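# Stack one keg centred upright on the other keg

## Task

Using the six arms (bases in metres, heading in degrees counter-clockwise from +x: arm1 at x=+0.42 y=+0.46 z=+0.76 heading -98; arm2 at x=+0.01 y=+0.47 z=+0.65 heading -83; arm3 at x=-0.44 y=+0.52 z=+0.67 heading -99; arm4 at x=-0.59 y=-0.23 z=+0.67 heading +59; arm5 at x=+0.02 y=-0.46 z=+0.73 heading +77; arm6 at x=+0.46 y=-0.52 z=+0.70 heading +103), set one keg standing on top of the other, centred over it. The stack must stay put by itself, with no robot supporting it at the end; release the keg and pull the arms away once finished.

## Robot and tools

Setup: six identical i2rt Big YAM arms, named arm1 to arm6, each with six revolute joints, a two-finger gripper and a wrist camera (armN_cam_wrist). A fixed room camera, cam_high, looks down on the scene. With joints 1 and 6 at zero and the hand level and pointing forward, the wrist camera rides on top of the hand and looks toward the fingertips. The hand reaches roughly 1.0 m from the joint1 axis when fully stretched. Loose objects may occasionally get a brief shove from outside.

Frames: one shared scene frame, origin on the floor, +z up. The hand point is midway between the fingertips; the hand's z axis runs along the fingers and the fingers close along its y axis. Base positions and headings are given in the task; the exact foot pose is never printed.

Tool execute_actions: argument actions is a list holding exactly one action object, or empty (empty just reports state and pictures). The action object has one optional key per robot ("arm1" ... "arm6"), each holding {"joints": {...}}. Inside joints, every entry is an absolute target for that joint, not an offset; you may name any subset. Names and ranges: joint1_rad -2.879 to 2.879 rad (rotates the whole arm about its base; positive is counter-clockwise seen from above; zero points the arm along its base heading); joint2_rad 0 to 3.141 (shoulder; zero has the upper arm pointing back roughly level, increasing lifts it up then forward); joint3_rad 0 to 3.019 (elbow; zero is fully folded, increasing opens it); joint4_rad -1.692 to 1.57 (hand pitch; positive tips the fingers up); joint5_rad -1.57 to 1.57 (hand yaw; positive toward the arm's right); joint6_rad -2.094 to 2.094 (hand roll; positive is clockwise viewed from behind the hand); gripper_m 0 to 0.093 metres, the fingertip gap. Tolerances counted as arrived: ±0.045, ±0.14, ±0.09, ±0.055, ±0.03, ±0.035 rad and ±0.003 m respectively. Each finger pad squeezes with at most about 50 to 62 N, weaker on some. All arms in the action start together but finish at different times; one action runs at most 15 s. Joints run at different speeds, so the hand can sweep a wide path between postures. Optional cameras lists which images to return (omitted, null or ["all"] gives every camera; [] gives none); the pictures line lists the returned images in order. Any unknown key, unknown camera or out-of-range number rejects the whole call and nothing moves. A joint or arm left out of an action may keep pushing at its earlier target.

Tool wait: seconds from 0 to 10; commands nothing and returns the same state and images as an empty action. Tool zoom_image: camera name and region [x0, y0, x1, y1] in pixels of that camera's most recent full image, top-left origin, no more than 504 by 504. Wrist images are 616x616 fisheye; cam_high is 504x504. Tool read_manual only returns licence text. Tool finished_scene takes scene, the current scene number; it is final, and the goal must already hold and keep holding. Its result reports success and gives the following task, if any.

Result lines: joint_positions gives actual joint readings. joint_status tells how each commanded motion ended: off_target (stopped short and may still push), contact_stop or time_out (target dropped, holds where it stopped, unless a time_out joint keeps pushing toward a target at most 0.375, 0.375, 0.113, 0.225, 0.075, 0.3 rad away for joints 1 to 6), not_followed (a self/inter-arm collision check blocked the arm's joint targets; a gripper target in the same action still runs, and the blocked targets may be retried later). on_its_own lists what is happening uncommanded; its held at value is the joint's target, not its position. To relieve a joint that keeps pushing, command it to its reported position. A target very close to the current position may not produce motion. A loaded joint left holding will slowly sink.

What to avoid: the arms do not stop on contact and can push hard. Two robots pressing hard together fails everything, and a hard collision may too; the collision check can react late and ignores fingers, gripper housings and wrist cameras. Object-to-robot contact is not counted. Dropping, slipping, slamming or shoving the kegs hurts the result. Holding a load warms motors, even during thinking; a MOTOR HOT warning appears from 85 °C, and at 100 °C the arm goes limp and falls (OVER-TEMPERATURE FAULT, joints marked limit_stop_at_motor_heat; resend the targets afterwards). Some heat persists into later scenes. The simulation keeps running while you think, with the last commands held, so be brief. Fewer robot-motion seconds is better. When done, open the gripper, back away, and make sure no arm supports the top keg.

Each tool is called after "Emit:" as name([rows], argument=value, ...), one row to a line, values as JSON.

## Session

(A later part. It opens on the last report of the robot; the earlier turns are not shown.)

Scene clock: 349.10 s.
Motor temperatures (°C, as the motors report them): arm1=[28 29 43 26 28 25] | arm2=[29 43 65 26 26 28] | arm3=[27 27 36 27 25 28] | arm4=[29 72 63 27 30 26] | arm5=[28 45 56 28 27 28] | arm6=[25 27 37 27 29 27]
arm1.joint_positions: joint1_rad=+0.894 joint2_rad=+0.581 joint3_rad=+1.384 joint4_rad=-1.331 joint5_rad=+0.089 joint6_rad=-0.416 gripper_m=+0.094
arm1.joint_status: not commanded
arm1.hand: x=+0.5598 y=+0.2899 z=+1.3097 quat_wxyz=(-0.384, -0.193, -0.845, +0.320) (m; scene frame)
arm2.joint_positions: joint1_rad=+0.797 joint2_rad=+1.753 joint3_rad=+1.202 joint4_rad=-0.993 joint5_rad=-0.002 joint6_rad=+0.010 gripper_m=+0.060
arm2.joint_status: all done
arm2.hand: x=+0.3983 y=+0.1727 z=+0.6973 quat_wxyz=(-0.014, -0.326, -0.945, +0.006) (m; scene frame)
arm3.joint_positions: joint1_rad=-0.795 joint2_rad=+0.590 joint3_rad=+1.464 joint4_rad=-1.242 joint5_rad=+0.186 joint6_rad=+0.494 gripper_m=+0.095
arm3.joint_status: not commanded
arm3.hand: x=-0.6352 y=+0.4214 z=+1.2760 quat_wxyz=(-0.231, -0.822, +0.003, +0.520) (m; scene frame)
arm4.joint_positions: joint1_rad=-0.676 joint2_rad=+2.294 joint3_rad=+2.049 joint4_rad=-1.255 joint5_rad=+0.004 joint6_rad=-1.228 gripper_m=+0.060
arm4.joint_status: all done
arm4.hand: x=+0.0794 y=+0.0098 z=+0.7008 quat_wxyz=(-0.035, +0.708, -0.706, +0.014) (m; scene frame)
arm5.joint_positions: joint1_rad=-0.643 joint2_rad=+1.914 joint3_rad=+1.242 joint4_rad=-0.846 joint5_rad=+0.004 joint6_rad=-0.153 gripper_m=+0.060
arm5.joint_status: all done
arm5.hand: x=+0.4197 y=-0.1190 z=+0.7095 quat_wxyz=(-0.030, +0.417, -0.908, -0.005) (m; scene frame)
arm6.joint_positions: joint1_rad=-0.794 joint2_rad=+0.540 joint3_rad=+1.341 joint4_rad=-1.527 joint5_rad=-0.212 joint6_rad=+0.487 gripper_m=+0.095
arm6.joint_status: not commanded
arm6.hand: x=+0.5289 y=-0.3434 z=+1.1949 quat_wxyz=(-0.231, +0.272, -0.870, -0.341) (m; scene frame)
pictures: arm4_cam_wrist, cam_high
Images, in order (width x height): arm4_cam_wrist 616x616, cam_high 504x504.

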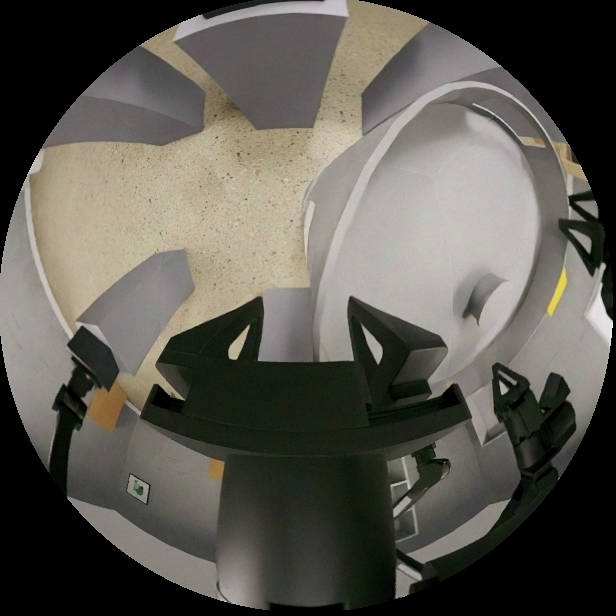

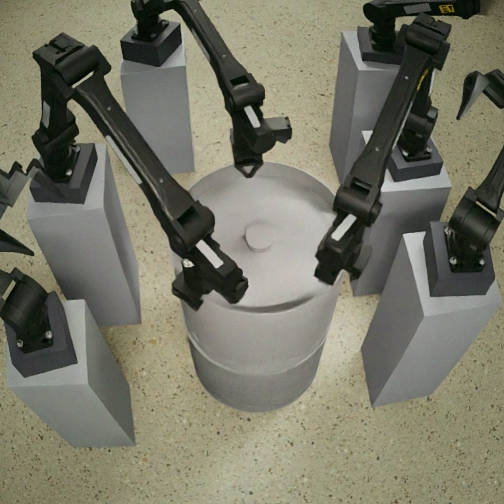

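Emit:
execute_actions([
  {"arm2":{"joints":{"joint2_rad":1.55}},"arm5":{"joints":{"joint2_rad":1.72}},"arm4":{"joints":{"joint2_rad":2.13}}},
])

Emit:
zoom_image(camera="cam_high", region=[130,150,390,420])

Scene clock: 355.57 s.
Motor temperatures (°C, as the motors report them): arm1=[28 29 43 26 28 25] | arm2=[29 42 62 26 26 28] | arm3=[27 27 36 27 25 28] | arm4=[29 69 60 27 30 26] | arm5=[28 44 54 28 27 28] | arm6=[25 27 37 27 29 27]
arm1.joint_positions: joint1_rad=+0.894 joint2_rad=+0.581 joint3_rad=+1.384 joint4_rad=-1.331 joint5_rad=+0.089 joint6_rad=-0.416 gripper_m=+0.094
arm1.joint_status: not commanded
arm1.hand: x=+0.5598 y=+0.2899 z=+1.3097 quat_wxyz=(-0.384, -0.193, -0.845, +0.320) (m; scene frame)
arm2.joint_positions: joint1_rad=+0.797 joint2_rad=+1.534 joint3_rad=+1.202 joint4_rad=-0.994 joint5_rad=-0.002 joint6_rad=+0.010 gripper_m=+0.060
arm2.joint_status: all done
arm2.hand: x=+0.4040 y=+0.1690 z=+0.8012 quat_wxyz=(-0.118, -0.323, -0.938, +0.041) (m; scene frame)
arm3.joint_positions: joint1_rad=-0.795 joint2_rad=+0.590 joint3_rad=+1.464 joint4_rad=-1.242 joint5_rad=+0.186 joint6_rad=+0.494 gripper_m=+0.095
arm3.joint_status: not commanded
arm3.hand: x=-0.6352 y=+0.4214 z=+1.2760 quat_wxyz=(-0.231, -0.822, +0.003, +0.520) (m; scene frame)
arm4.joint_positions: joint1_rad=-0.676 joint2_rad=+2.121 joint3_rad=+2.049 joint4_rad=-1.257 joint5_rad=+0.004 joint6_rad=-1.228 gripper_m=+0.060
arm4.joint_status: all done
arm4.hand: x=+0.0851 y=+0.0108 z=+0.8207 quat_wxyz=(-0.113, +0.702, -0.701, +0.050) (m; scene frame)
arm5.joint_positions: joint1_rad=-0.643 joint2_rad=+1.693 joint3_rad=+1.244 joint4_rad=-0.849 joint5_rad=+0.004 joint6_rad=-0.153 gripper_m=+0.060
arm5.joint_status: all done
arm5.hand: x=+0.4345 y=-0.1060 z=+0.8242 quat_wxyz=(-0.135, +0.414, -0.900, -0.035) (m; scene frame)
arm6.joint_positions: joint1_rad=-0.794 joint2_rad=+0.540 joint3_rad=+1.341 joint4_rad=-1.527 joint5_rad=-0.212 joint6_rad=+0.487 gripper_m=+0.095
arm6.joint_status: not commanded
arm6.hand: x=+0.5289 y=-0.3434 z=+1.1949 quat_wxyz=(-0.231, +0.272, -0.870, -0.341) (m; scene frame)
pictures: arm1_cam_wrist, arm2_cam_wrist, arm3_cam_wrist, arm4_cam_wrist, arm5_cam_wrist, arm6_cam_wrist, cam_high
Images, in order (width x height): arm1_cam_wrist 616x616, arm2_cam_wrist 616x616, arm3_cam_wrist 616x616, arm4_cam_wrist 616x616, arm5_cam_wrist 616x616, arm6_cam_wrist 616x616, cam_high 504x504.

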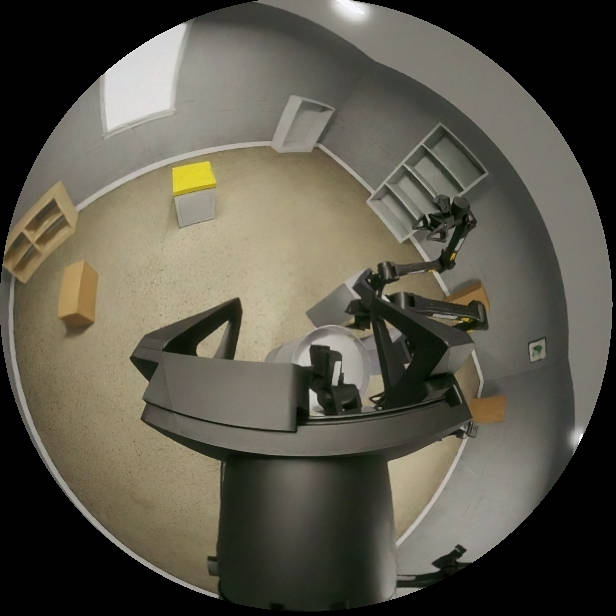

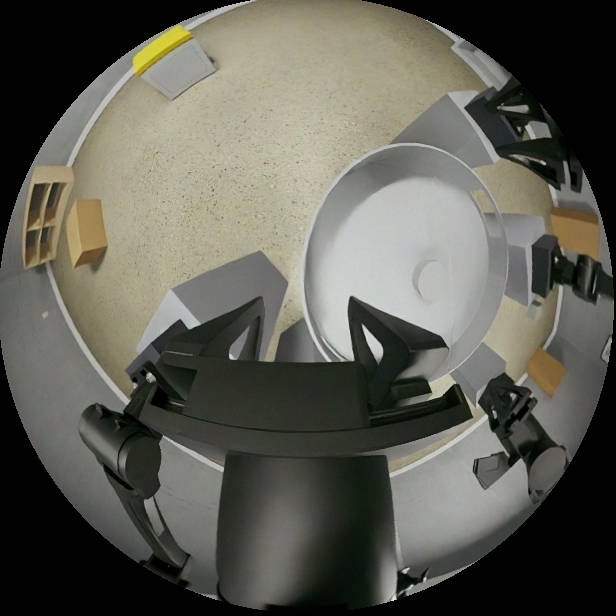

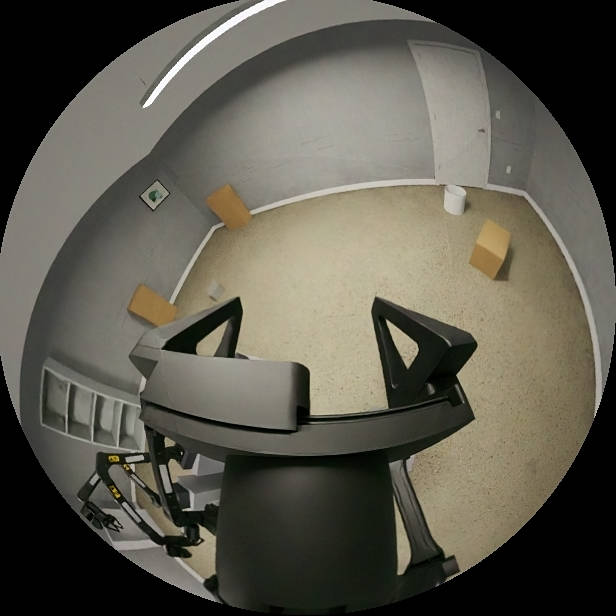

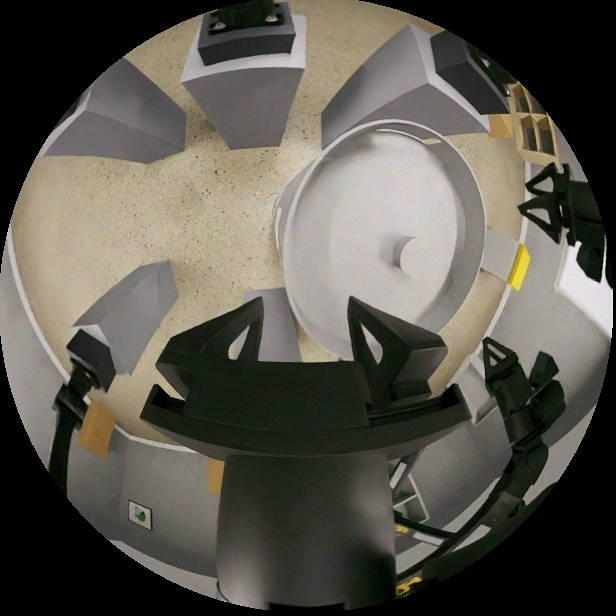

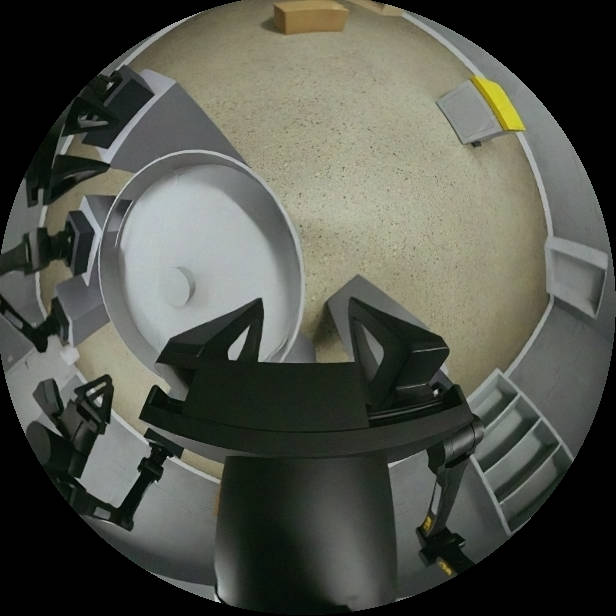

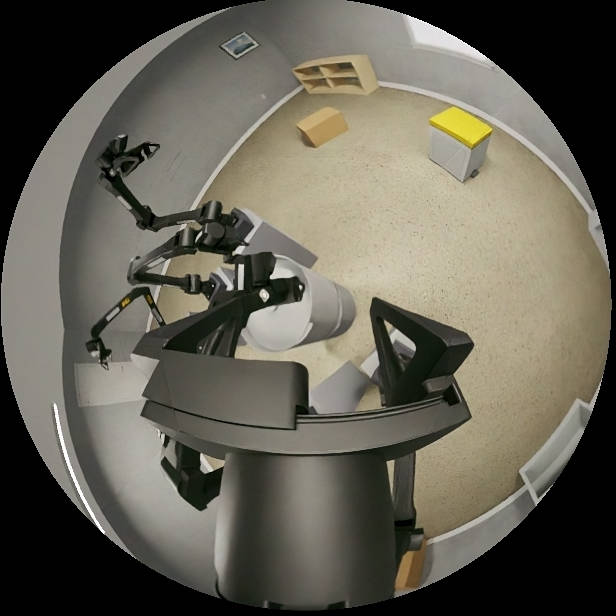

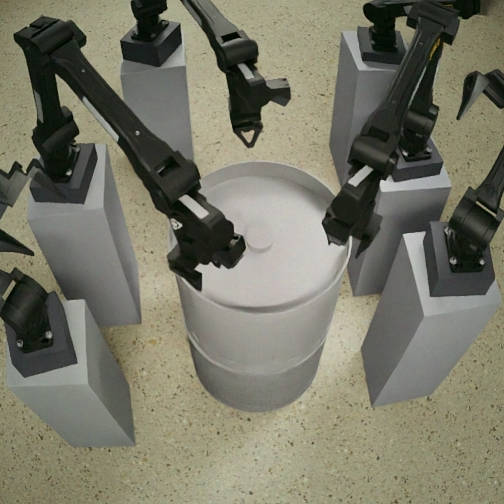

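Region (130, 150, 390, 420) of cam_high's 504x504 image, scaled by 1.867, with more detail than that image has; it fills the left 485 columns of this view, and the rest is white.

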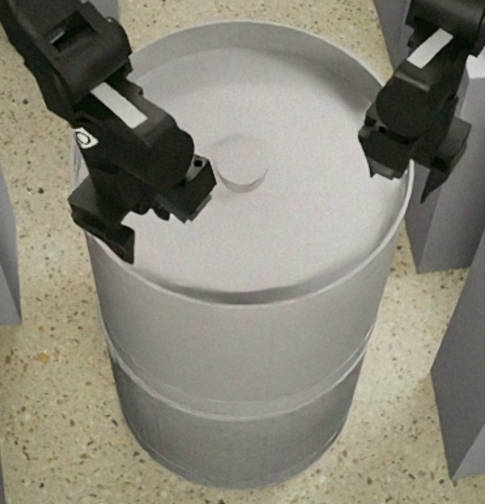

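Emit:
zoom_image(camera="arm6_cam_wrist", region=[270,260,370,360])

Emit:
zoom_image(camera="arm4_cam_wrist", region=[240,140,360,300])

Region (270, 260, 370, 360) of arm6_cam_wrist's 616x616 image, scaled by 5.040, with more detail than that image has.

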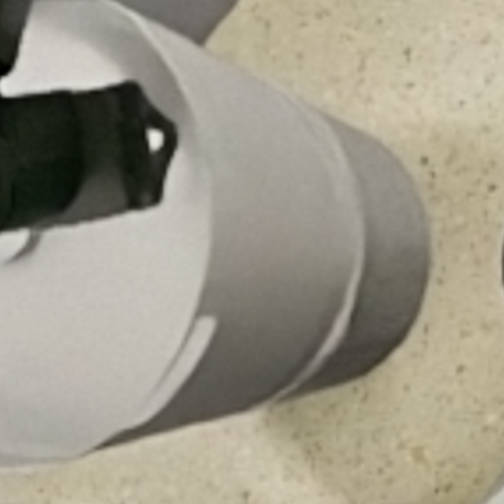

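Region (240, 140, 360, 300) of arm4_cam_wrist's 616x616 image, scaled by 3.150, with more detail than that image has; it fills the left 378 columns of this view, and the rest is white.

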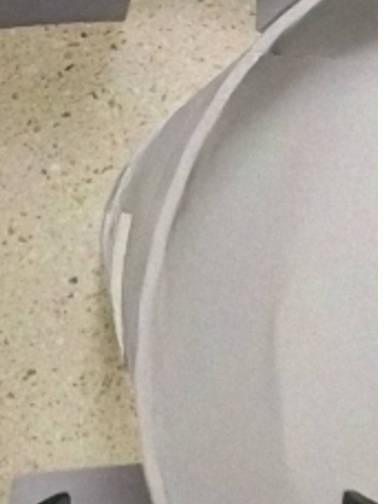

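Emit:
execute_actions([
  {"arm2":{"joints":{"joint2_rad":1.15,"joint1_rad":0.4}},"arm5":{"joints":{"joint2_rad":1.25}},"arm4":{"joints":{"joint2_rad":1.6,"joint3_rad":1.6}},"arm1":{"joints":{"joint1_rad":1.0,"joint2_rad":2.4,"joint3_rad":1.2,"joint4_rad":-0.4,"joint5_rad":0.5,"joint6_rad":0}}},
], cameras=["cam_high","arm1_cam_wrist"])

Scene clock: 367.83 s.
Motor temperatures (°C, as the motors report them): arm1=[28 29 42 26 28 25] | arm2=[29 40 60 26 26 28] | arm3=[27 27 36 27 25 28] | arm4=[29 65 57 27 30 26] | arm5=[28 42 53 28 27 28] | arm6=[25 27 37 27 29 27]
arm1.joint_positions: joint1_rad=+0.995 joint2_rad=+2.384 joint3_rad=+1.191 joint4_rad=-0.419 joint5_rad=+0.497 joint6_rad=-0.007 gripper_m=+0.094
arm1.joint_status: all done
arm1.hand: x=+0.7245 y=+0.0859 z=+0.5247 quat_wxyz=(+0.106, -0.331, -0.910, +0.224) (m; scene frame)
arm2.joint_positions: joint1_rad=+0.391 joint2_rad=+1.143 joint3_rad=+1.202 joint4_rad=-0.994 joint5_rad=+0.002 joint6_rad=+0.010 gripper_m=+0.060
arm2.joint_status: all done
arm2.hand: x=+0.2314 y=+0.0761 z=+0.9811 quat_wxyz=(-0.272, -0.483, -0.817, +0.160) (m; scene frame)
arm3.joint_positions: joint1_rad=-0.795 joint2_rad=+0.590 joint3_rad=+1.464 joint4_rad=-1.242 joint5_rad=+0.186 joint6_rad=+0.494 gripper_m=+0.095
arm3.joint_status: not commanded
arm3.hand: x=-0.6352 y=+0.4214 z=+1.2760 quat_wxyz=(-0.231, -0.822, +0.003, +0.520) (m; scene frame)
arm4.joint_positions: joint1_rad=-0.676 joint2_rad=+1.602 joint3_rad=+1.598 joint4_rad=-1.260 joint5_rad=+0.004 joint6_rad=-1.228 gripper_m=+0.060
arm4.joint_status: all done
arm4.hand: x=-0.0655 y=-0.0448 z=+0.9399 quat_wxyz=(-0.142, +0.699, -0.698, +0.064) (m; scene frame)
arm5.joint_positions: joint1_rad=-0.643 joint2_rad=+1.234 joint3_rad=+1.247 joint4_rad=-0.849 joint5_rad=+0.004 joint6_rad=-0.153 gripper_m=+0.060
arm5.joint_status: all done
arm5.hand: x=+0.4042 y=-0.1313 z=+1.0611 quat_wxyz=(-0.349, +0.389, -0.847, -0.096) (m; scene frame)
arm6.joint_positions: joint1_rad=-0.794 joint2_rad=+0.540 joint3_rad=+1.341 joint4_rad=-1.527 joint5_rad=-0.212 joint6_rad=+0.487 gripper_m=+0.095
arm6.joint_status: not commanded
arm6.hand: x=+0.5289 y=-0.3434 z=+1.1949 quat_wxyz=(-0.231, +0.272, -0.870, -0.341) (m; scene frame)
pictures: arm1_cam_wrist, cam_high
Images, in order (width x height): arm1_cam_wrist 616x616, cam_high 504x504.

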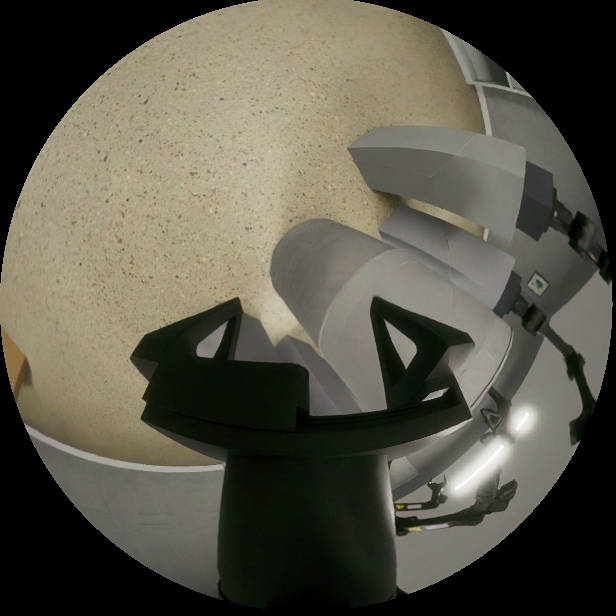

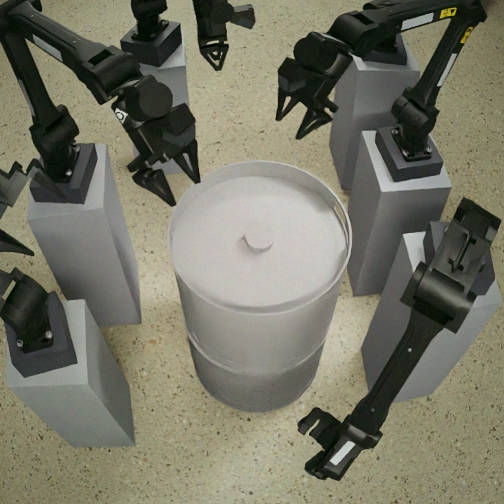

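Emit:
zoom_image(camera="arm1_cam_wrist", region=[260,200,440,380])

Region (260, 200, 440, 380) of arm1_cam_wrist's 616x616 image, scaled by 2.800, with more detail than that image has.

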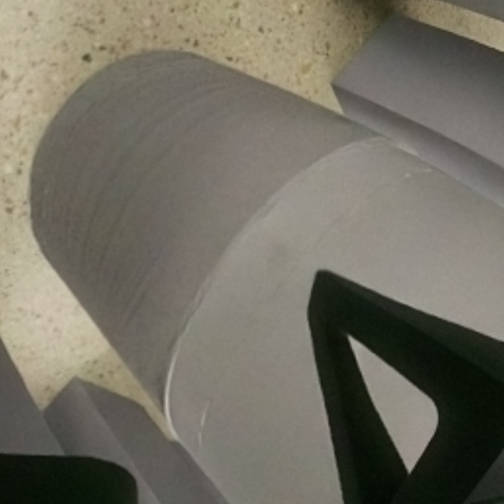

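Emit:
execute_actions([
  {"arm4":{"joints":{"joint1_rad":-0.35,"joint2_rad":2.2,"joint3_rad":1.1,"joint4_rad":-0.4,"joint5_rad":0.4,"joint6_rad":0}}},
], cameras=["arm4_cam_wrist"])

Emit:
zoom_image(camera="arm4_cam_wrist", region=[200,40,500,300])

Scene clock: 381.80 s.
Motor temperatures (°C, as the motors report them): arm1=[28 30 40 26 28 25] | arm2=[29 39 60 26 26 28] | arm3=[27 27 36 27 25 28] | arm4=[29 61 54 27 30 26] | arm5=[28 41 53 28 27 28] | arm6=[25 27 38 27 29 27]
arm1.joint_positions: joint1_rad=+0.995 joint2_rad=+2.384 joint3_rad=+1.191 joint4_rad=-0.419 joint5_rad=+0.497 joint6_rad=-0.007 gripper_m=+0.094
arm1.joint_status: not commanded
arm1.hand: x=+0.7245 y=+0.0859 z=+0.5247 quat_wxyz=(+0.106, -0.331, -0.910, +0.224) (m; scene frame)
arm2.joint_positions: joint1_rad=+0.391 joint2_rad=+1.143 joint3_rad=+1.202 joint4_rad=-0.994 joint5_rad=+0.002 joint6_rad=+0.010 gripper_m=+0.060
arm2.joint_status: not commanded
arm2.hand: x=+0.2314 y=+0.0761 z=+0.9811 quat_wxyz=(-0.272, -0.483, -0.817, +0.160) (m; scene frame)
arm3.joint_positions: joint1_rad=-0.795 joint2_rad=+0.590 joint3_rad=+1.464 joint4_rad=-1.242 joint5_rad=+0.186 joint6_rad=+0.494 gripper_m=+0.095
arm3.joint_status: not commanded
arm3.hand: x=-0.6352 y=+0.4214 z=+1.2760 quat_wxyz=(-0.231, -0.822, +0.003, +0.520) (m; scene frame)
arm4.joint_positions: joint1_rad=-0.350 joint2_rad=+2.207 joint3_rad=+1.081 joint4_rad=-0.409 joint5_rad=+0.396 joint6_rad=-0.017 gripper_m=+0.060
arm4.joint_status: all done
arm4.hand: x=-0.1769 y=+0.0149 z=+0.4866 quat_wxyz=(-0.083, +0.327, -0.925, +0.176) (m; scene frame)
arm5.joint_positions: joint1_rad=-0.643 joint2_rad=+1.234 joint3_rad=+1.247 joint4_rad=-0.849 joint5_rad=+0.004 joint6_rad=-0.153 gripper_m=+0.060
arm5.joint_status: not commanded
arm5.hand: x=+0.4042 y=-0.1313 z=+1.0611 quat_wxyz=(-0.349, +0.389, -0.847, -0.096) (m; scene frame)
arm6.joint_positions: joint1_rad=-0.794 joint2_rad=+0.540 joint3_rad=+1.341 joint4_rad=-1.527 joint5_rad=-0.212 joint6_rad=+0.487 gripper_m=+0.095
arm6.joint_status: not commanded
arm6.hand: x=+0.5289 y=-0.3434 z=+1.1949 quat_wxyz=(-0.231, +0.272, -0.870, -0.341) (m; scene frame)
pictures: arm4_cam_wrist
Images, in order (width x height): arm4_cam_wrist 616x616.

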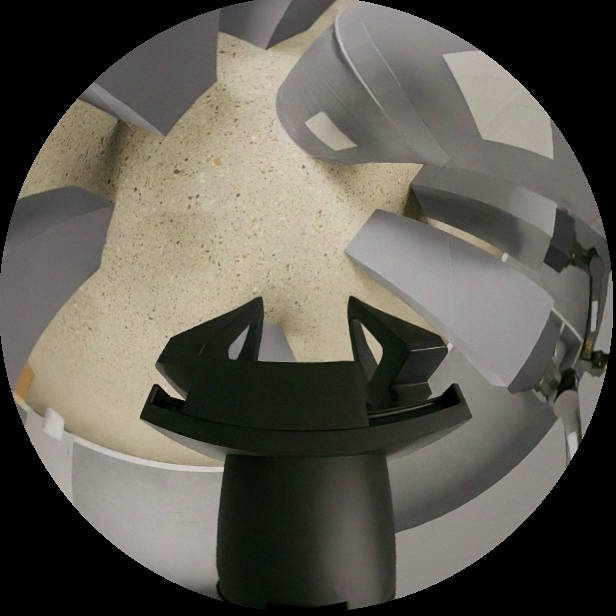

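Region (200, 40, 500, 300) of arm4_cam_wrist's 616x616 image, scaled by 1.680, with more detail than that image has; it fills the top 437 rows of this view, and the rest is white.

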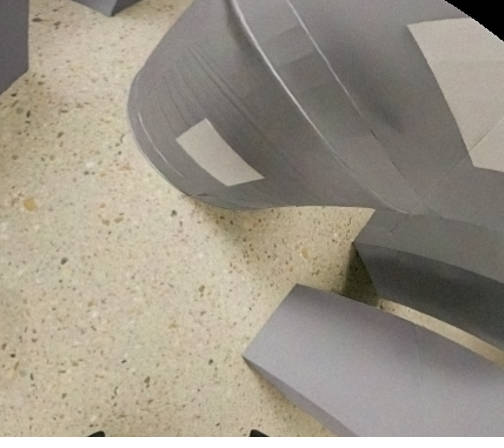

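Emit:
finished_scene(scene=2)

The scene is finished: the task was done.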